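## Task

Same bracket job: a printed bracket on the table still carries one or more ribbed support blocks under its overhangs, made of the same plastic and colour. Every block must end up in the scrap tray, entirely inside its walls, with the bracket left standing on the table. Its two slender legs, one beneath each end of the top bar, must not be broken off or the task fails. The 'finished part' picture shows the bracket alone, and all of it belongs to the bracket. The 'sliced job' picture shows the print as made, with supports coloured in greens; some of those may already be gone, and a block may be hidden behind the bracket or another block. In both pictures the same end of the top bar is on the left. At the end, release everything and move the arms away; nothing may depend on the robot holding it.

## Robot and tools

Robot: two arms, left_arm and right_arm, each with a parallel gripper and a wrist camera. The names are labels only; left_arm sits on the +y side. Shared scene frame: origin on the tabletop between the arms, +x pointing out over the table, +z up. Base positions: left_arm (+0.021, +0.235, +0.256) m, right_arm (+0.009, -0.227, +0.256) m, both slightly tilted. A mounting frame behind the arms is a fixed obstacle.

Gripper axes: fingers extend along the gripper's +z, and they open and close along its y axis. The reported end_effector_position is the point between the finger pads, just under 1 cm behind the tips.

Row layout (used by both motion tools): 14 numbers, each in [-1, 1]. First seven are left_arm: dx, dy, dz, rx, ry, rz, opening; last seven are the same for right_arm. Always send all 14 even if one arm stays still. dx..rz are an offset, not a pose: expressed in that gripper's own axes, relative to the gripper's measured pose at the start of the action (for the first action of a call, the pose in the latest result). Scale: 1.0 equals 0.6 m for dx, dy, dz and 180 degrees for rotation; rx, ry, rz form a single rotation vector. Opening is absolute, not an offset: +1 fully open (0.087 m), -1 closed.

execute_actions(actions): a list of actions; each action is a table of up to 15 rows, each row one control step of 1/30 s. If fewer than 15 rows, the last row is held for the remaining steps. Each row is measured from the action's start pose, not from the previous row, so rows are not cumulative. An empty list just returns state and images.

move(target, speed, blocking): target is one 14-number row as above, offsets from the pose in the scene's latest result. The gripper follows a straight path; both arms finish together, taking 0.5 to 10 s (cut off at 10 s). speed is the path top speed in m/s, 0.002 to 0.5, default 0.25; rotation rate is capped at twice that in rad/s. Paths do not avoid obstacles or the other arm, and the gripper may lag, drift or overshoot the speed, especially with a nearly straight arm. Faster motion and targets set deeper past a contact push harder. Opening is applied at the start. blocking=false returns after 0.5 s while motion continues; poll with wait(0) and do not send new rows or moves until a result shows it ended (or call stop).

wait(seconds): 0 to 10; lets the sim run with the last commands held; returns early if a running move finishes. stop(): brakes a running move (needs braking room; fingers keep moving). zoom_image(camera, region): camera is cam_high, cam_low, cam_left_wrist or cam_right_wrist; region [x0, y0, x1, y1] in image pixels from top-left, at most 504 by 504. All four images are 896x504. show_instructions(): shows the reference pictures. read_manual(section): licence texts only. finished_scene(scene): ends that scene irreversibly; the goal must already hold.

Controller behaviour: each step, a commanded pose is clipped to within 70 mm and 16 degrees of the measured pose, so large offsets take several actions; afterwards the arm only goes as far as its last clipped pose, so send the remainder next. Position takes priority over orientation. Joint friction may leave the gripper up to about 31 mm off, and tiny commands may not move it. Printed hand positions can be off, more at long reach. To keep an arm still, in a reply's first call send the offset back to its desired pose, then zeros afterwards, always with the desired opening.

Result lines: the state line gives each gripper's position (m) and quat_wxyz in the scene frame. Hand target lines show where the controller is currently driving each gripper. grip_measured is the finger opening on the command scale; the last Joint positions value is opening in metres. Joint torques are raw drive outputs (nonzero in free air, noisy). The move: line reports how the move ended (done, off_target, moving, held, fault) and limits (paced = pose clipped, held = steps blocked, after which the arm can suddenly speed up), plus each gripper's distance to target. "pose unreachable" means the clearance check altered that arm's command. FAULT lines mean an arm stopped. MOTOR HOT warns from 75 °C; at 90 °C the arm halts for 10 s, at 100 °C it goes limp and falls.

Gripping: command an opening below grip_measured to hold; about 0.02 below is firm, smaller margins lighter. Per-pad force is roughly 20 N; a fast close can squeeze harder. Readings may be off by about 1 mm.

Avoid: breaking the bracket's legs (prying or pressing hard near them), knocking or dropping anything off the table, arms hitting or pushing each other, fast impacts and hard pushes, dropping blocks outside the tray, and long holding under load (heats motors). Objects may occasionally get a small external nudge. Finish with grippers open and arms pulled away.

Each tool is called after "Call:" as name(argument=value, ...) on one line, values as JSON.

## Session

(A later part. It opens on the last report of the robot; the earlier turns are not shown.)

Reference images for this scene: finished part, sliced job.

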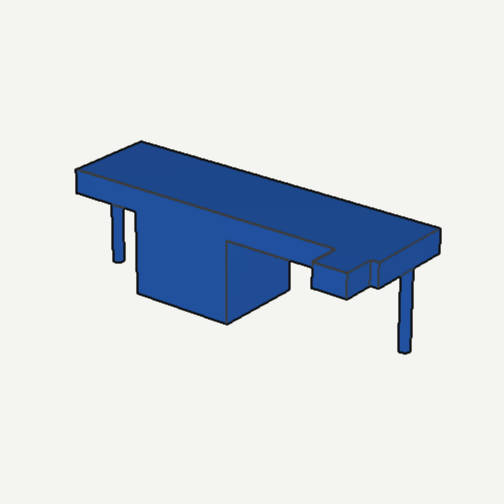

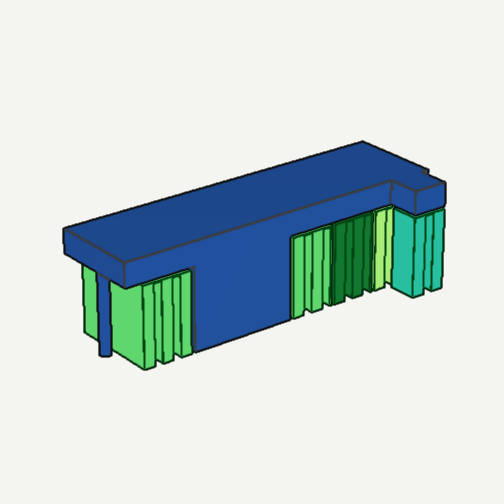

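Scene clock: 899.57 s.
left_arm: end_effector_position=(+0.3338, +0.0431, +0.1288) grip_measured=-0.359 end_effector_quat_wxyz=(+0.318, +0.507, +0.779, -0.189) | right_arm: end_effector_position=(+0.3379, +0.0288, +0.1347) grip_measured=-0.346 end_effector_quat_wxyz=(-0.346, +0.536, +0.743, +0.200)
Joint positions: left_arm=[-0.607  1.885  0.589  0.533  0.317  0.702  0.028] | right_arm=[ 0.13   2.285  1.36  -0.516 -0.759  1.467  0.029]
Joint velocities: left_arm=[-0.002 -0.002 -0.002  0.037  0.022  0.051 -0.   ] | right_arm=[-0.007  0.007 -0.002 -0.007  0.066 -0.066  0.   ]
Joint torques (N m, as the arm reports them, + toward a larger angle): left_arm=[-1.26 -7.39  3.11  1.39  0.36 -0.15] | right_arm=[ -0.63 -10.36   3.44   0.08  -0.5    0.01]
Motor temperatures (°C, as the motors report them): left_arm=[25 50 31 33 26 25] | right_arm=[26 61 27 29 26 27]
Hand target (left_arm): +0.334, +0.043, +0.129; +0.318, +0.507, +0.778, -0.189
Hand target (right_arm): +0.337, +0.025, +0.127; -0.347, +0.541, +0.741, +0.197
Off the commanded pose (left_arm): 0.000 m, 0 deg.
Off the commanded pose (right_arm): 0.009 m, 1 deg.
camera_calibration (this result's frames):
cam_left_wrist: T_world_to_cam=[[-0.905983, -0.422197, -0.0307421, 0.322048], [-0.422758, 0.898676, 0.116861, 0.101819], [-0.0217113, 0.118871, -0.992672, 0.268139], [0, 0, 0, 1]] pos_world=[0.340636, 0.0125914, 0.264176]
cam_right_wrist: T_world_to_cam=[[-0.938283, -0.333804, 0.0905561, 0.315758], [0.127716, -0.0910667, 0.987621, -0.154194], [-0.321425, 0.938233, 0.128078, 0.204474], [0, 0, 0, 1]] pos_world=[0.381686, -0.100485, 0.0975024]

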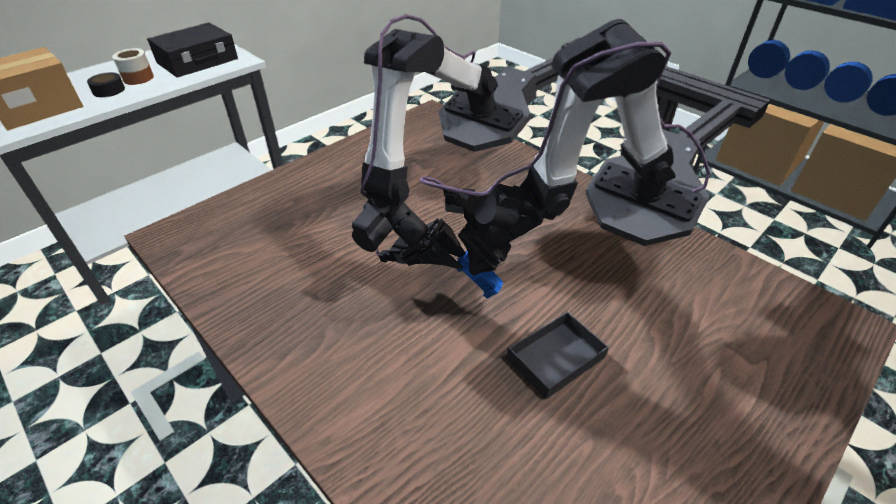

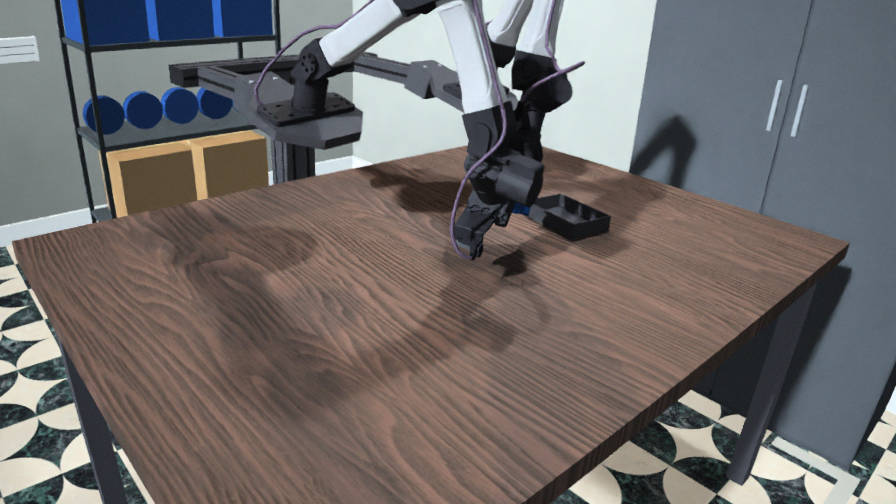

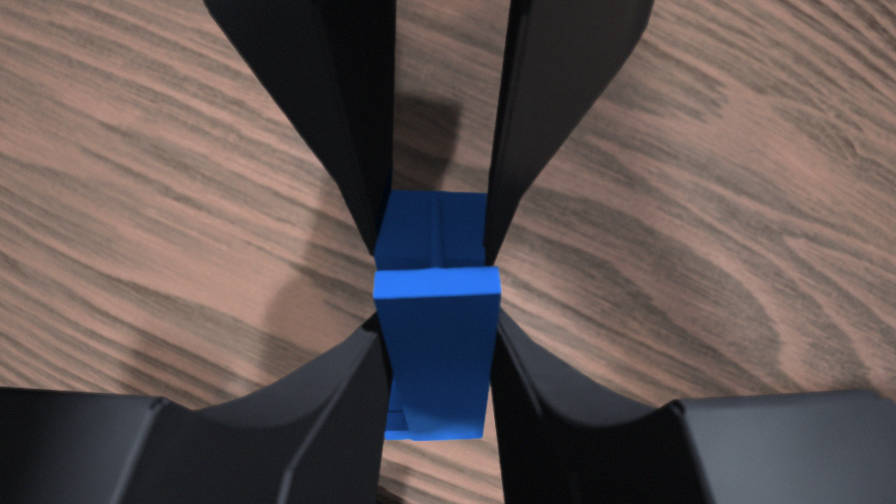

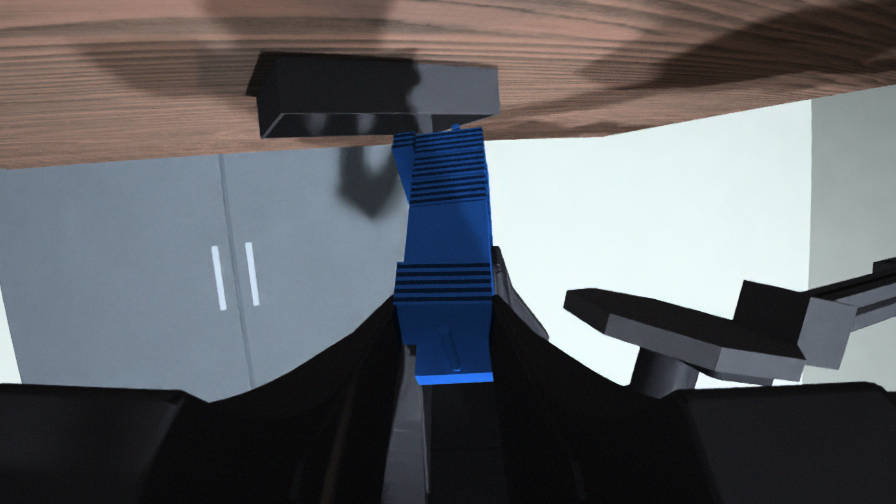

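Call:
execute_actions(actions=[[[0,0,0,0,0,0,-0.4,-0.0129,-0.0068,0.0065,0.0032,0.0004,0.0069,-0.4],[0,0,0,0,0,0,-0.4,-0.0140,-0.0068,0.0065,0.0031,0.0003,0.0072,-0.4],[0,0,0,0,0,0,-0.4,-0.0151,-0.0068,0.0066,0.0029,0.0002,0.0075,-0.4],[0,0,0,0,0,0,-0.4,-0.0162,-0.0068,0.0067,0.0027,0.0001,0.0078,-0.4],[0,0,0,0,0,0,-0.4,-0.0174,-0.0068,0.0068,0.0025,0.0001,0.0081,-0.4],[0,0,0,0,0,0,-0.4,-0.0185,-0.0068,0.0068,0.0024,0,0.0084,-0.4],[0,0,0,0,0,0,-0.4,-0.0196,-0.0068,0.0069,0.0022,-0.0001,0.0087,-0.4],[0,0,0,0,0,0,-0.4,-0.0207,-0.0068,0.0070,0.0020,-0.0002,0.0090,-0.4],[0,0,0,0,0,0,-0.4,-0.0218,-0.0068,0.0070,0.0019,-0.0003,0.0093,-0.4],[0,0,0,0,0,0,-0.4,-0.0229,-0.0068,0.0071,0.0017,-0.0004,0.0096,-0.4],[0,0,0,0,0,0,-0.4,-0.0240,-0.0068,0.0072,0.0015,-0.0005,0.0099,-0.4],[0,0,0,0,0,0,-0.4,-0.0251,-0.0068,0.0072,0.0014,-0.0006,0.0102,-0.4],[0,0,0,0,0,0,-0.4,-0.0262,-0.0068,0.0073,0.0012,-0.0007,0.0105,-0.4],[0,0,0,0,0,0,-0.4,-0.0274,-0.0068,0.0074,0.0010,-0.0007,0.0108,-0.4],[0,0,0,0,0,0,-0.4,-0.0285,-0.0068,0.0075,0.0008,-0.0008,0.0111,-0.4]]])

Scene clock: 912.70 s.
left_arm: end_effector_position=(+0.3338, +0.0433, +0.1288) grip_measured=-0.359 end_effector_quat_wxyz=(+0.317, +0.507, +0.779, -0.188) | right_arm: end_effector_position=(+0.3380, +0.0240, +0.1290) grip_measured=-0.346 end_effector_quat_wxyz=(-0.348, +0.543, +0.738, +0.197)
Joint positions: left_arm=[-0.607  1.885  0.589  0.533  0.317  0.702  0.028] | right_arm=[ 0.117  2.3    1.36  -0.513 -0.761  1.467  0.029]
Joint velocities: left_arm=[-0.002 -0.017 -0.002  0.081 -0.022 -0.022 -0.001] | right_arm=[-0.022  0.037  0.007  0.022  0.051  0.022  0.001]
Joint torques (N m, as the arm reports them, + toward a larger angle): left_arm=[-1.16 -7.33  3.16  1.36  0.36 -0.15] | right_arm=[-0.52 -9.88  3.35  0.07 -0.49  0.07]
Motor temperatures (°C, as the motors report them): left_arm=[25 50 31 33 26 25] | right_arm=[26 59 27 29 26 27]
Hand target (left_arm): +0.334, +0.043, +0.129; +0.318, +0.507, +0.779, -0.189
Hand target (right_arm): +0.336, +0.019, +0.119; -0.349, +0.549, +0.734, +0.192
Off the commanded pose (left_arm): 0.000 m, 0 deg.
Off the commanded pose (right_arm): 0.011 m, 1 deg.
camera_calibration (this result's frames):
cam_left_wrist: T_world_to_cam=[[-0.905841, -0.422488, -0.0309207, 0.322075], [-0.423051, 0.89844, 0.117614, 0.101706], [-0.02191, 0.11962, -0.992578, 0.268061], [0, 0, 0, 1]] pos_world=[0.340648, 0.012631, 0.264069]
cam_right_wrist: T_world_to_cam=[[-0.94098, -0.322281, 0.1034, 0.313702], [0.138463, -0.0877828, 0.986469, -0.152604], [-0.308843, 0.942565, 0.127226, 0.205462], [0, 0, 0, 1]] pos_world=[0.379773, -0.105957, 0.0919624]

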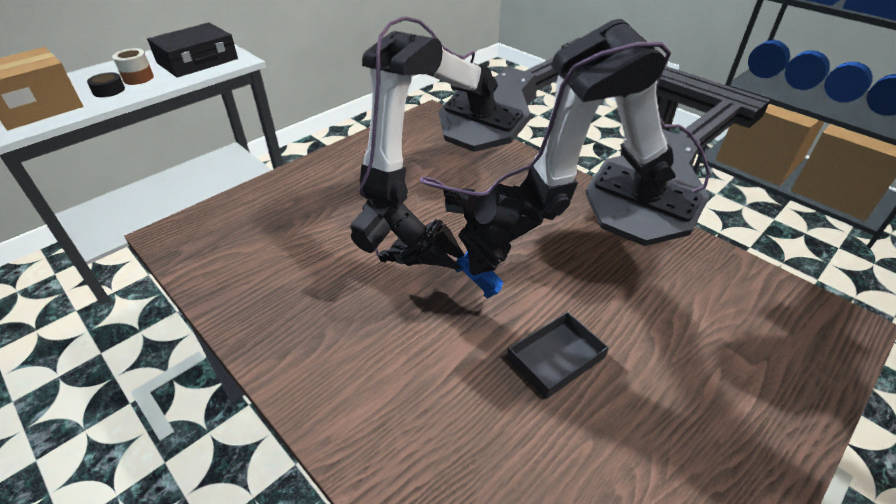

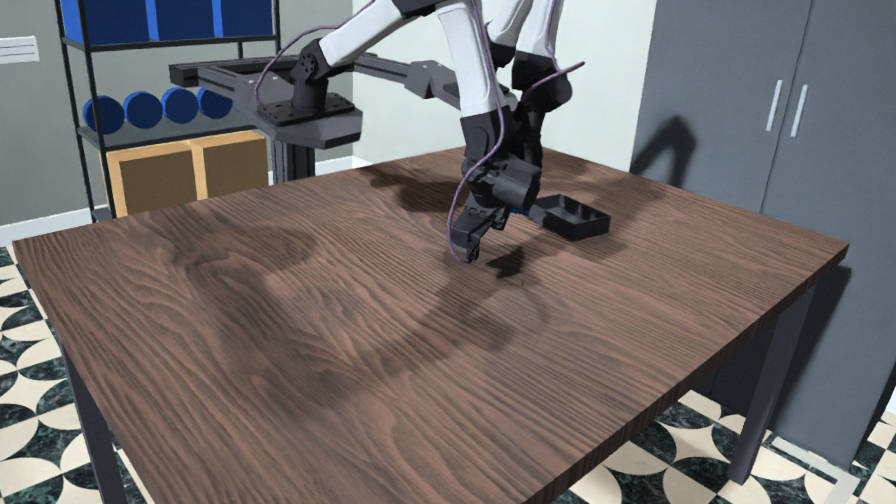

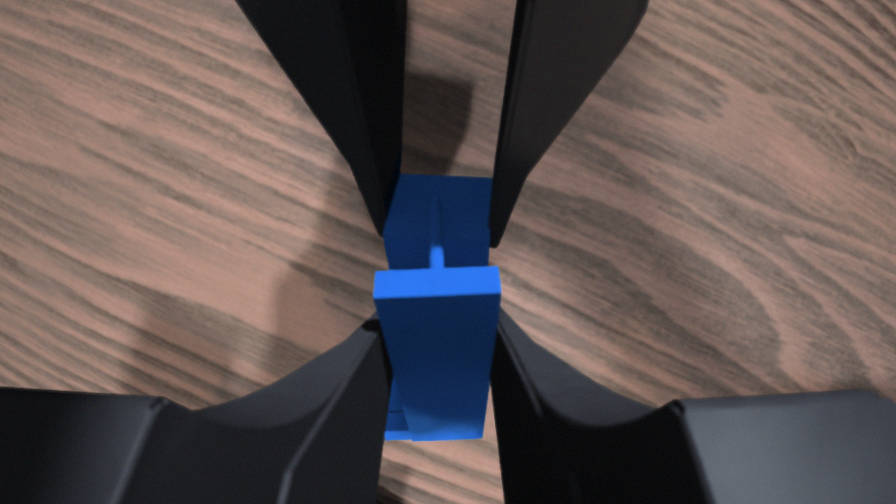

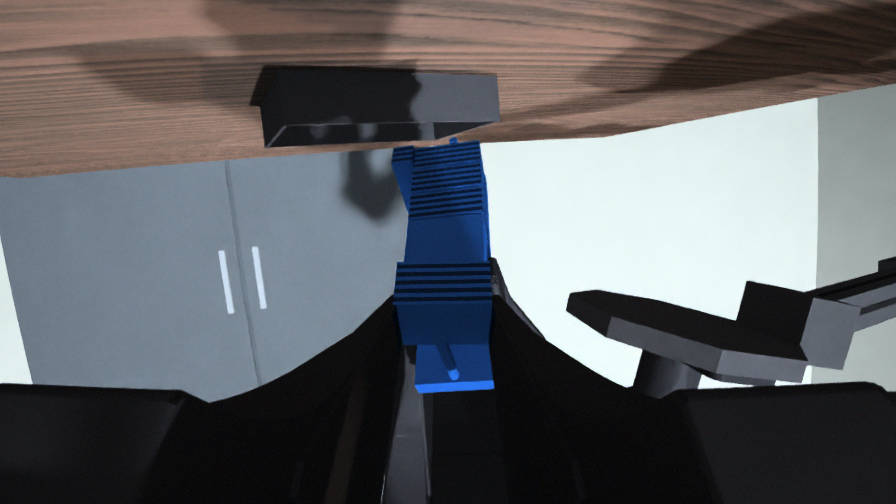

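Call:
execute_actions(actions=[[[0,0,0,0,0,0,-0.4,-0.0174,-0.0050,0.0066,0.0007,-0.0011,0.0057,-0.4],[0,0,0,0,0,0,-0.4,-0.0185,-0.0050,0.0066,0.0006,-0.0012,0.0060,-0.4],[0,0,0,0,0,0,-0.4,-0.0196,-0.0050,0.0067,0.0004,-0.0013,0.0063,-0.4],[0,0,0,0,0,0,-0.4,-0.0207,-0.0050,0.0068,0.0002,-0.0014,0.0066,-0.4],[0,0,0,0,0,0,-0.4,-0.0219,-0.0050,0.0069,0,-0.0014,0.0069,-0.4],[0,0,0,0,0,0,-0.4,-0.0230,-0.0050,0.0069,-0.0001,-0.0015,0.0072,-0.4],[0,0,0,0,0,0,-0.4,-0.0241,-0.0050,0.0070,-0.0003,-0.0016,0.0075,-0.4],[0,0,0,0,0,0,-0.4,-0.0252,-0.0050,0.0071,-0.0005,-0.0017,0.0078,-0.4],[0,0,0,0,0,0,-0.4,-0.0263,-0.0050,0.0071,-0.0006,-0.0018,0.0081,-0.4],[0,0,0,0,0,0,-0.4,-0.0274,-0.0050,0.0072,-0.0008,-0.0019,0.0084,-0.4],[0,0,0,0,0,0,-0.4,-0.0285,-0.0050,0.0073,-0.0010,-0.0020,0.0087,-0.4],[0,0,0,0,0,0,-0.4,-0.0296,-0.0050,0.0073,-0.0011,-0.0021,0.0090,-0.4],[0,0,0,0,0,0,-0.4,-0.0307,-0.0050,0.0074,-0.0013,-0.0022,0.0093,-0.4],[0,0,0,0,0,0,-0.4,-0.0319,-0.0050,0.0075,-0.0015,-0.0022,0.0096,-0.4],[0,0,0,0,0,0,-0.4,-0.0330,-0.0050,0.0076,-0.0017,-0.0023,0.0099,-0.4]]])

Scene clock: 923.80 s.
left_arm: end_effector_position=(+0.3340, +0.0435, +0.1287) grip_measured=-0.359 end_effector_quat_wxyz=(+0.317, +0.507, +0.779, -0.187) | right_arm: end_effector_position=(+0.3399, +0.0180, +0.1218) grip_measured=-0.346 end_effector_quat_wxyz=(-0.346, +0.550, +0.734, +0.197)
Joint positions: left_arm=[-0.607  1.885  0.589  0.533  0.315  0.702  0.028] | right_arm=[ 0.101  2.318  1.36  -0.5   -0.761  1.467  0.029]
Joint velocities: left_arm=[-0.017 -0.007 -0.007 -0.022  0.022  0.066 -0.001] | right_arm=[-0.046  0.022 -0.007  0.007 -0.037 -0.007  0.   ]
Joint torques (N m, as the arm reports them, + toward a larger angle): left_arm=[-1.1  -7.31  3.22  1.35  0.38 -0.17] | right_arm=[-0.67 -9.91  3.12  0.07 -0.45  0.06]
Motor temperatures (°C, as the motors report them): left_arm=[25 50 31 33 26 25] | right_arm=[26 58 27 29 26 27]
Hand target (left_arm): +0.334, +0.043, +0.129; +0.317, +0.507, +0.779, -0.188
Hand target (right_arm): +0.337, +0.013, +0.112; -0.347, +0.556, +0.731, +0.192
Off the commanded pose (left_arm): 0.000 m, 0 deg.
Off the commanded pose (right_arm): 0.012 m, 1 deg.
camera_calibration (this result's frames):
cam_left_wrist: T_world_to_cam=[[-0.905389, -0.423376, -0.0319913, 0.322357], [-0.424035, 0.897821, 0.118794, 0.101733], [-0.0215721, 0.12112, -0.992403, 0.267728], [0, 0, 0, 1]] pos_world=[0.340773, 0.0127131, 0.263921]
cam_right_wrist: T_world_to_cam=[[-0.945487, -0.307018, 0.108606, 0.314989], [0.14072, -0.084406, 0.986445, -0.147098], [-0.293689, 0.947953, 0.123008, 0.20791], [0, 0, 0, 1]] pos_world=[0.379578, -0.112798, 0.0853193]

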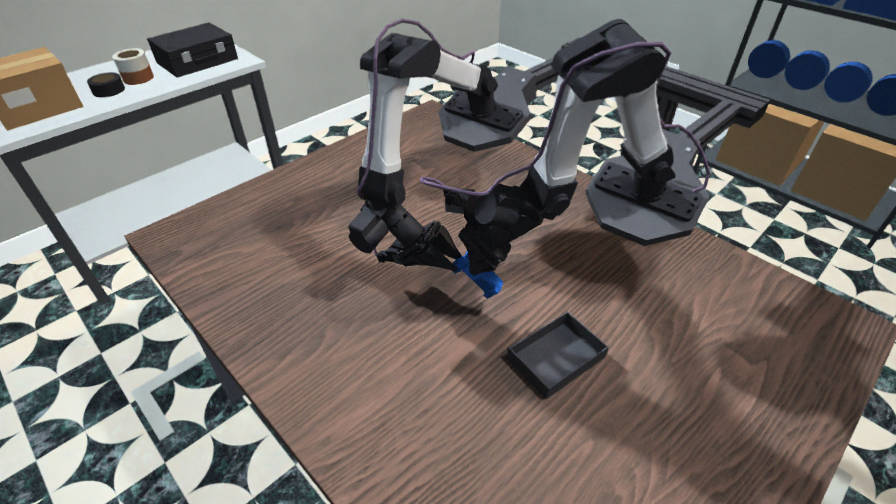

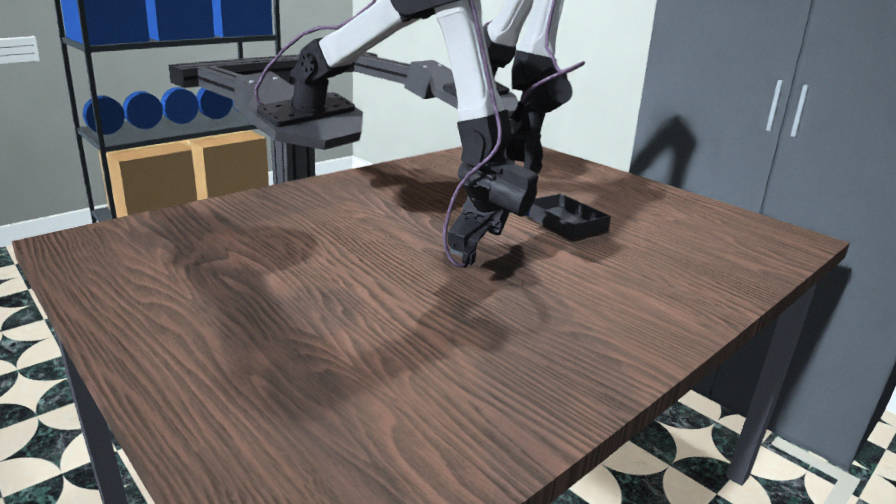

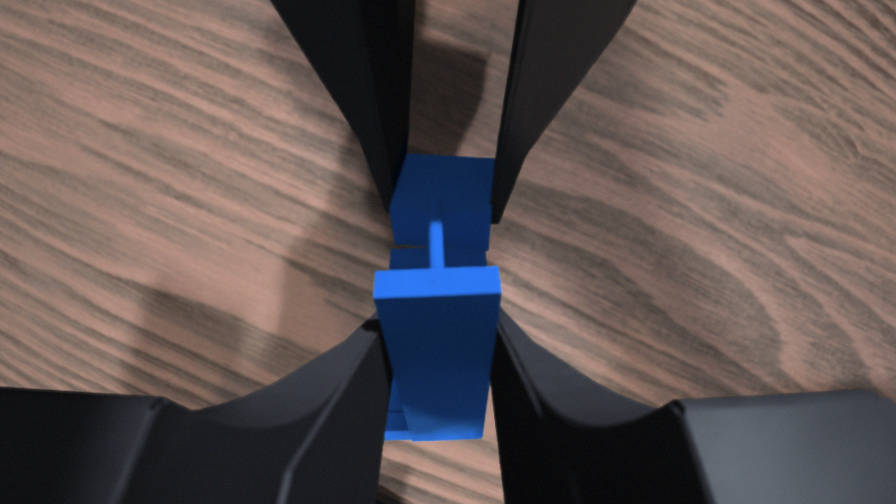

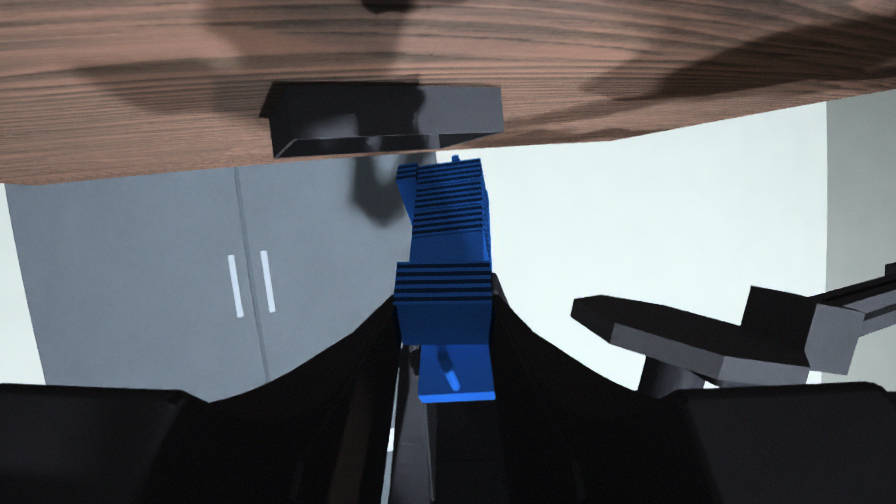

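Call:
execute_actions(actions=[[[0,0,0,0,0,0,-0.4,-0.0181,-0.0057,0.0071,0.0007,-0.0011,0.0057,-0.4],[0,0,0,0,0,0,-0.4,-0.0193,-0.0057,0.0071,0.0006,-0.0012,0.0060,-0.4],[0,0,0,0,0,0,-0.4,-0.0205,-0.0057,0.0072,0.0004,-0.0013,0.0063,-0.4],[0,0,0,0,0,0,-0.4,-0.0217,-0.0057,0.0073,0.0002,-0.0014,0.0066,-0.4],[0,0,0,0,0,0,-0.4,-0.0229,-0.0057,0.0074,0,-0.0014,0.0069,-0.4],[0,0,0,0,0,0,-0.4,-0.0241,-0.0057,0.0074,-0.0001,-0.0015,0.0072,-0.4],[0,0,0,0,0,0,-0.4,-0.0253,-0.0057,0.0075,-0.0003,-0.0016,0.0075,-0.4],[0,0,0,0,0,0,-0.4,-0.0265,-0.0057,0.0076,-0.0005,-0.0017,0.0079,-0.4],[0,0,0,0,0,0,-0.4,-0.0277,-0.0057,0.0076,-0.0006,-0.0018,0.0082,-0.4],[0,0,0,0,0,0,-0.4,-0.0289,-0.0057,0.0077,-0.0008,-0.0019,0.0085,-0.4],[0,0,0,0,0,0,-0.4,-0.0301,-0.0057,0.0078,-0.0010,-0.0020,0.0088,-0.4],[0,0,0,0,0,0,-0.4,-0.0313,-0.0057,0.0078,-0.0012,-0.0021,0.0092,-0.4],[0,0,0,0,0,0,-0.4,-0.0325,-0.0057,0.0079,-0.0014,-0.0022,0.0095,-0.4],[0,0,0,0,0,0,-0.4,-0.0337,-0.0057,0.0080,-0.0016,-0.0023,0.0098,-0.4],[0,0,0,0,0,0,-0.4,-0.0350,-0.0057,0.0081,-0.0018,-0.0024,0.0102,-0.4]]])

Scene clock: 932.40 s.
left_arm: end_effector_position=(+0.3340, +0.0435, +0.1287) grip_measured=-0.359 end_effector_quat_wxyz=(+0.317, +0.507, +0.779, -0.187) | right_arm: end_effector_position=(+0.3402, +0.0121, +0.1121) grip_measured=-0.346 end_effector_quat_wxyz=(-0.346, +0.557, +0.730, +0.195)
Joint positions: left_arm=[-0.607  1.885  0.589  0.533  0.315  0.702  0.028] | right_arm=[ 0.086  2.343  1.36  -0.483 -0.76   1.467  0.029]
Joint velocities: left_arm=[-0.007  0.002 -0.002 -0.037  0.051 -0.007  0.   ] | right_arm=[-0.037  0.032 -0.007  0.066 -0.051 -0.066  0.   ]
Joint torques (N m, as the arm reports them, + toward a larger angle): left_arm=[-1.13 -7.47  3.2   1.38  0.36 -0.18] | right_arm=[ -0.99 -10.16   2.98   0.    -0.5    0.03]
Motor temperatures (°C, as the motors report them): left_arm=[25 50 31 33 26 25] | right_arm=[26 58 27 29 26 27]
Hand target (left_arm): +0.334, +0.044, +0.129; +0.317, +0.507, +0.779, -0.187
Hand target (right_arm): +0.339, +0.006, +0.104; -0.345, +0.563, +0.726, +0.191
Off the commanded pose (left_arm): 0.000 m, 0 deg.
Off the commanded pose (right_arm): 0.011 m, 1 deg.
camera_calibration (this result's frames):
cam_left_wrist: T_world_to_cam=[[-0.905389, -0.423376, -0.0319913, 0.322357], [-0.424035, 0.897821, 0.118794, 0.101733], [-0.0215721, 0.12112, -0.992403, 0.267728], [0, 0, 0, 1]] pos_world=[0.340773, 0.0127131, 0.263921]
cam_right_wrist: T_world_to_cam=[[-0.948932, -0.292793, 0.117474, 0.314475], [0.14675, -0.080038, 0.98593, -0.140162], [-0.279271, 0.95282, 0.118918, 0.210261], [0, 0, 0, 1]] pos_world=[0.377704, -0.119483, 0.076243]

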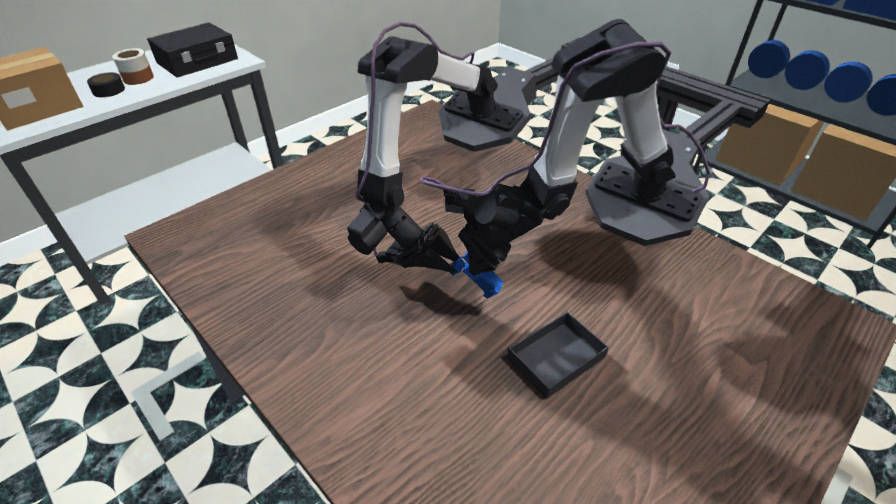

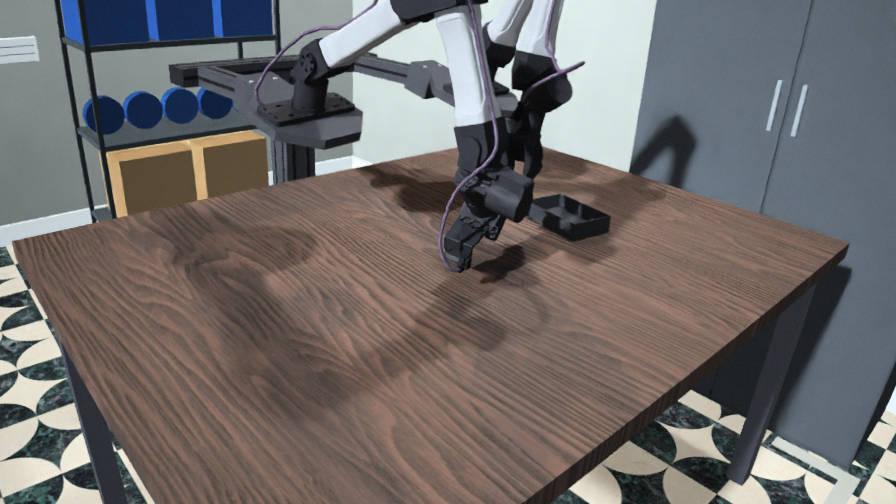

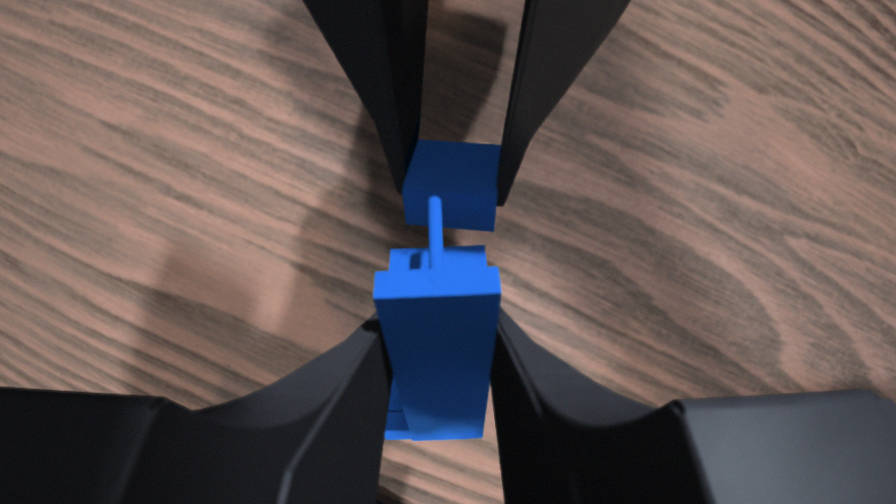

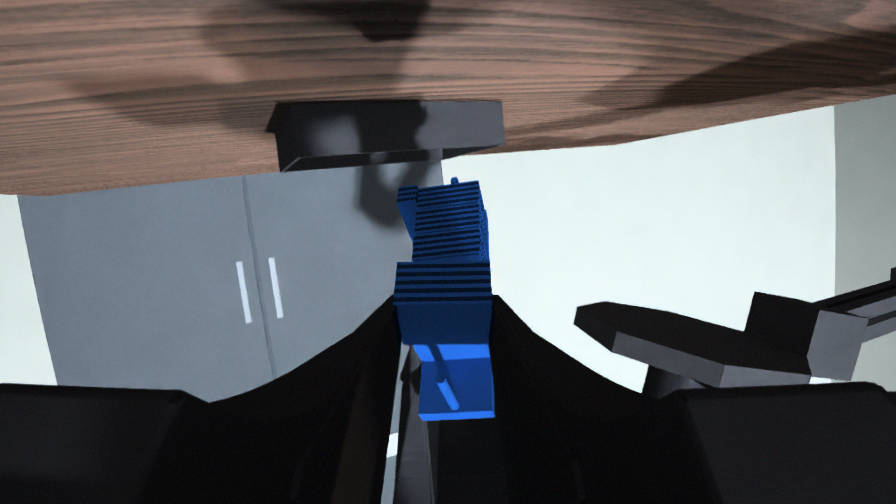

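Call:
move(target=[0,0,0,0,0,0,-0.4,-0.09,0,-0.09,0,0,0,-0.4], speed=0.08)

Scene clock: 990.17 s.
left_arm: end_effector_position=(+0.3340, +0.0435, +0.1287) grip_measured=-0.359 end_effector_quat_wxyz=(+0.317, +0.507, +0.779, -0.187) | right_arm: end_effector_position=(+0.3609, -0.0581, +0.1132) grip_measured=-0.346 end_effector_quat_wxyz=(-0.346, +0.557, +0.730, +0.193)
Joint positions: left_arm=[-0.607  1.885  0.589  0.533  0.315  0.702  0.028] | right_arm=[-0.094  2.394  1.491 -0.737 -0.761  1.218  0.029]
Joint velocities: left_arm=[ 0.002 -0.007  0.007  0.022 -0.007 -0.022 -0.001] | right_arm=[-0.007  0.002 -0.022  0.007 -0.007  0.007  0.   ]
Joint torques (N m, as the arm reports them, + toward a larger angle): left_arm=[-1.1  -7.36  3.2   1.36  0.38 -0.16] | right_arm=[ -1.09 -10.57   5.45  -0.49  -0.51  -0.07]
Motor temperatures (°C, as the motors report them): left_arm=[25 49 31 34 26 25] | right_arm=[25 57 27 28 26 27]
Hand target (left_arm): +0.334, +0.044, +0.129; +0.317, +0.507, +0.779, -0.187
Hand target (right_arm): +0.364, -0.060, +0.110; -0.346, +0.557, +0.730, +0.195
Off the commanded pose (left_arm): 0.000 m, 0 deg.
Off the commanded pose (right_arm): 0.005 m, 0 deg.
move: done
camera_calibration (this result's frames):
cam_left_wrist: T_world_to_cam=[[-0.905389, -0.423376, -0.0319913, 0.322357], [-0.424035, 0.897821, 0.118794, 0.101733], [-0.0215721, 0.12112, -0.992403, 0.267728], [0, 0, 0, 1]] pos_world=[0.340773, 0.0127131, 0.263921]
cam_right_wrist: T_world_to_cam=[[-0.948427, -0.293467, 0.119847, 0.312977], [0.14842, -0.0770314, 0.98592, -0.150324], [-0.280102, 0.952861, 0.116615, 0.283456], [0, 0, 0, 1]] pos_world=[0.398544, -0.189826, 0.0776427]

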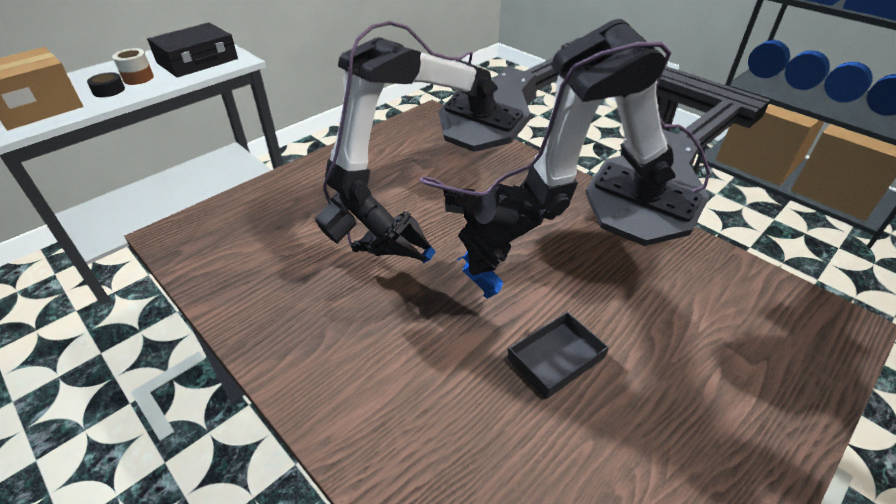

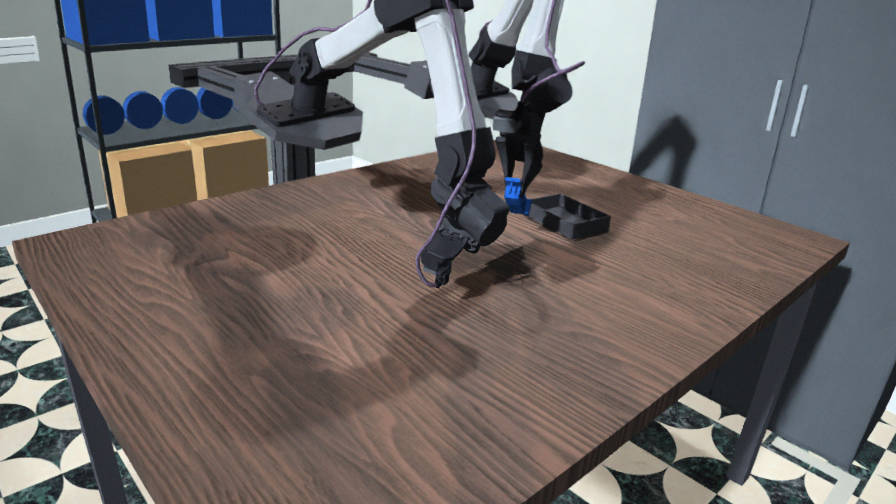

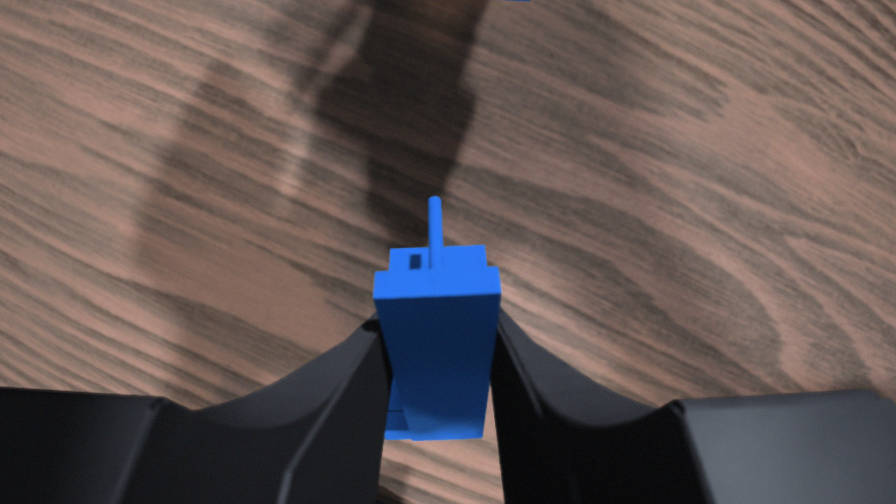

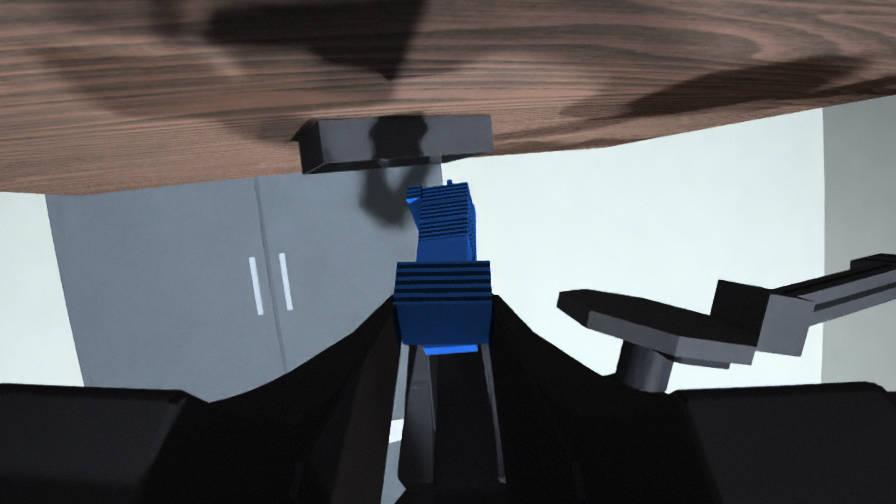

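Call:
show_instructions()

Call:
zoom_image(camera="cam_left_wrist", region=[340, 170, 540, 450])

Reference images for this scene: finished part, sliced job.

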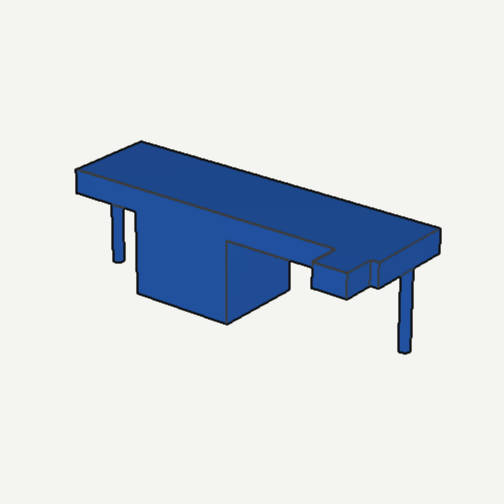

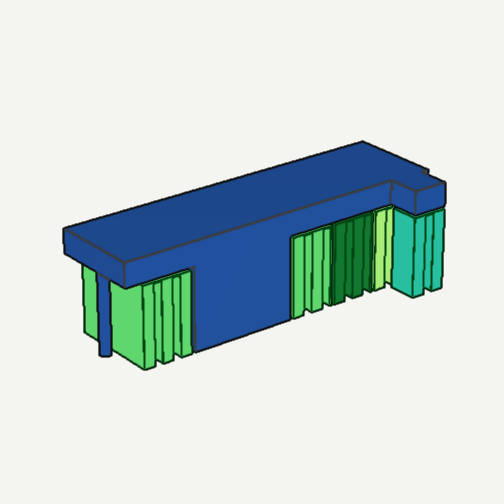

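Region (340, 170, 540, 450) of cam_left_wrist's 896x504 image, scaled by 1.800, with more detail than that image has; it fills the left 360 columns of this view, and the rest is white.

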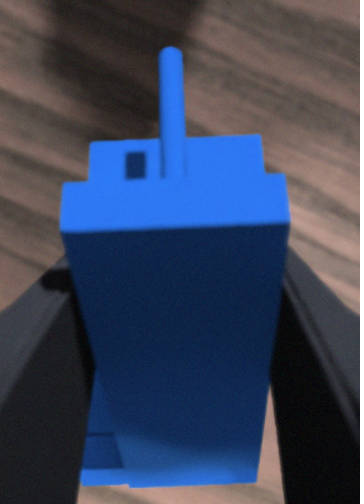

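Call:
move(target=[0.0691,-0.0205,0.1255,0.0105,0.2398,0,-0.4,-0.0083,-0.168,-0.1943,0.0746,-0.266,-0.7466,-0.4], speed=0.42)

Scene clock: 1029.13 s.
left_arm: end_effector_position=(+0.3388, +0.0176, +0.0506) grip_measured=-0.359 end_effector_quat_wxyz=(+0.020, +0.541, +0.841, -0.005) | right_arm: end_effector_position=(+0.3049, -0.1685, +0.2001) grip_measured=-0.347 end_effector_quat_wxyz=(+0.252, -0.441, +0.852, +0.129)
Joint positions: left_arm=[-0.832  2.397  1.392 -0.344 -0.211  0.52   0.028] | right_arm=[-0.126  1.327  0.551 -0.136 -0.465 -0.835  0.029]
Joint velocities: left_arm=[-0.007 -0.002 -0.012 -0.037  0.051  0.007  0.001] | right_arm=[ 0.012  0.002  0.007  0.007 -0.022 -0.022 -0.   ]
Joint torques (N m, as the arm reports them, + toward a larger angle): left_arm=[-3.44 -9.01  5.96  0.24 -0.03 -0.24] | right_arm=[-1.57 -6.45  3.48  1.1  -0.47 -0.03]
Motor temperatures (°C, as the motors report them): left_arm=[25 49 31 34 26 25] | right_arm=[25 57 29 28 26 27]
Hand target (left_arm): +0.331, +0.019, +0.044; +0.003, +0.545, +0.838, +0.000
Hand target (right_arm): +0.298, -0.171, +0.197; +0.249, -0.440, +0.853, +0.130
Off the commanded pose (left_arm): 0.008 m, 2 deg.
Off the commanded pose (right_arm): 0.005 m, 1 deg.
move: done
camera_calibration (this result's frames):
cam_left_wrist: T_world_to_cam=[[-0.907947, -0.418609, -0.0199647, 0.313382], [-0.294597, 0.603638, 0.740833, 0.0661741], [-0.298068, 0.678519, -0.671392, 0.261159], [0, 0, 0, 1]] pos_world=[0.381872, -0.0859619, 0.132573]
cam_right_wrist: T_world_to_cam=[[0.80534, -0.592791, -0.00517353, -0.343118], [-0.56396, -0.768803, 0.301483, 0.00142003], [-0.182694, -0.239879, -0.953457, 0.346234], [0, 0, 0, 1]] pos_world=[0.340382, -0.119251, 0.327916]

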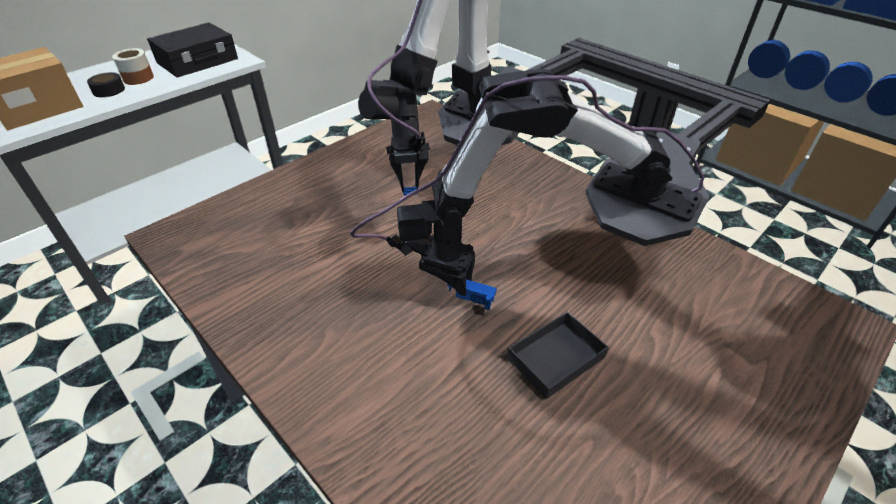

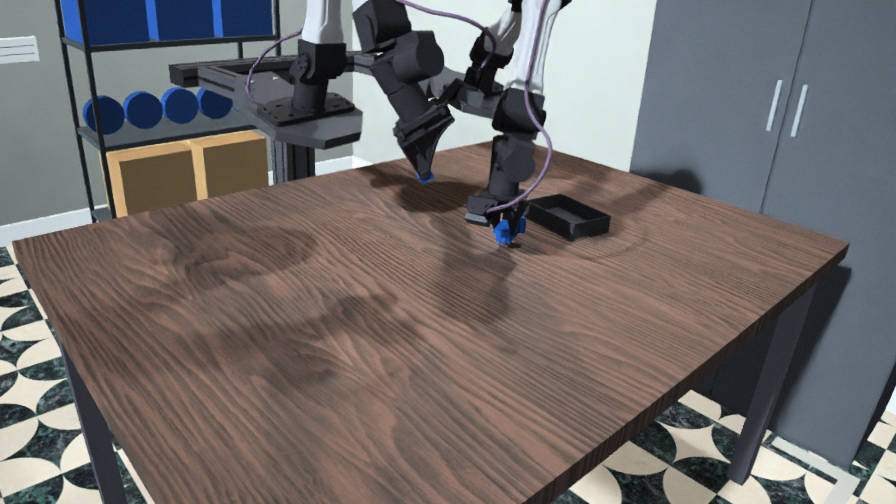

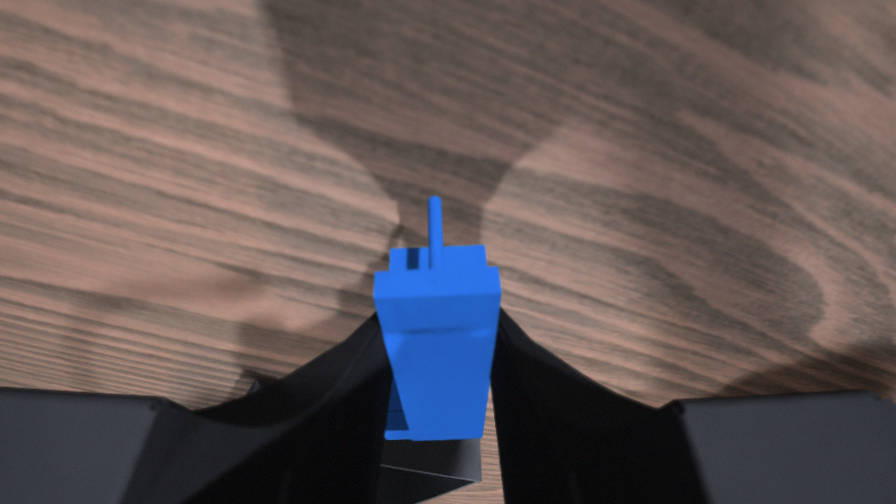

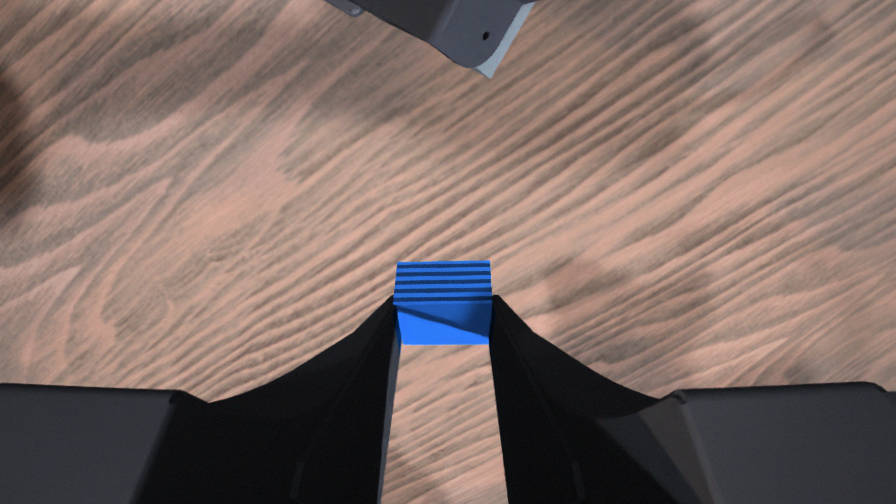

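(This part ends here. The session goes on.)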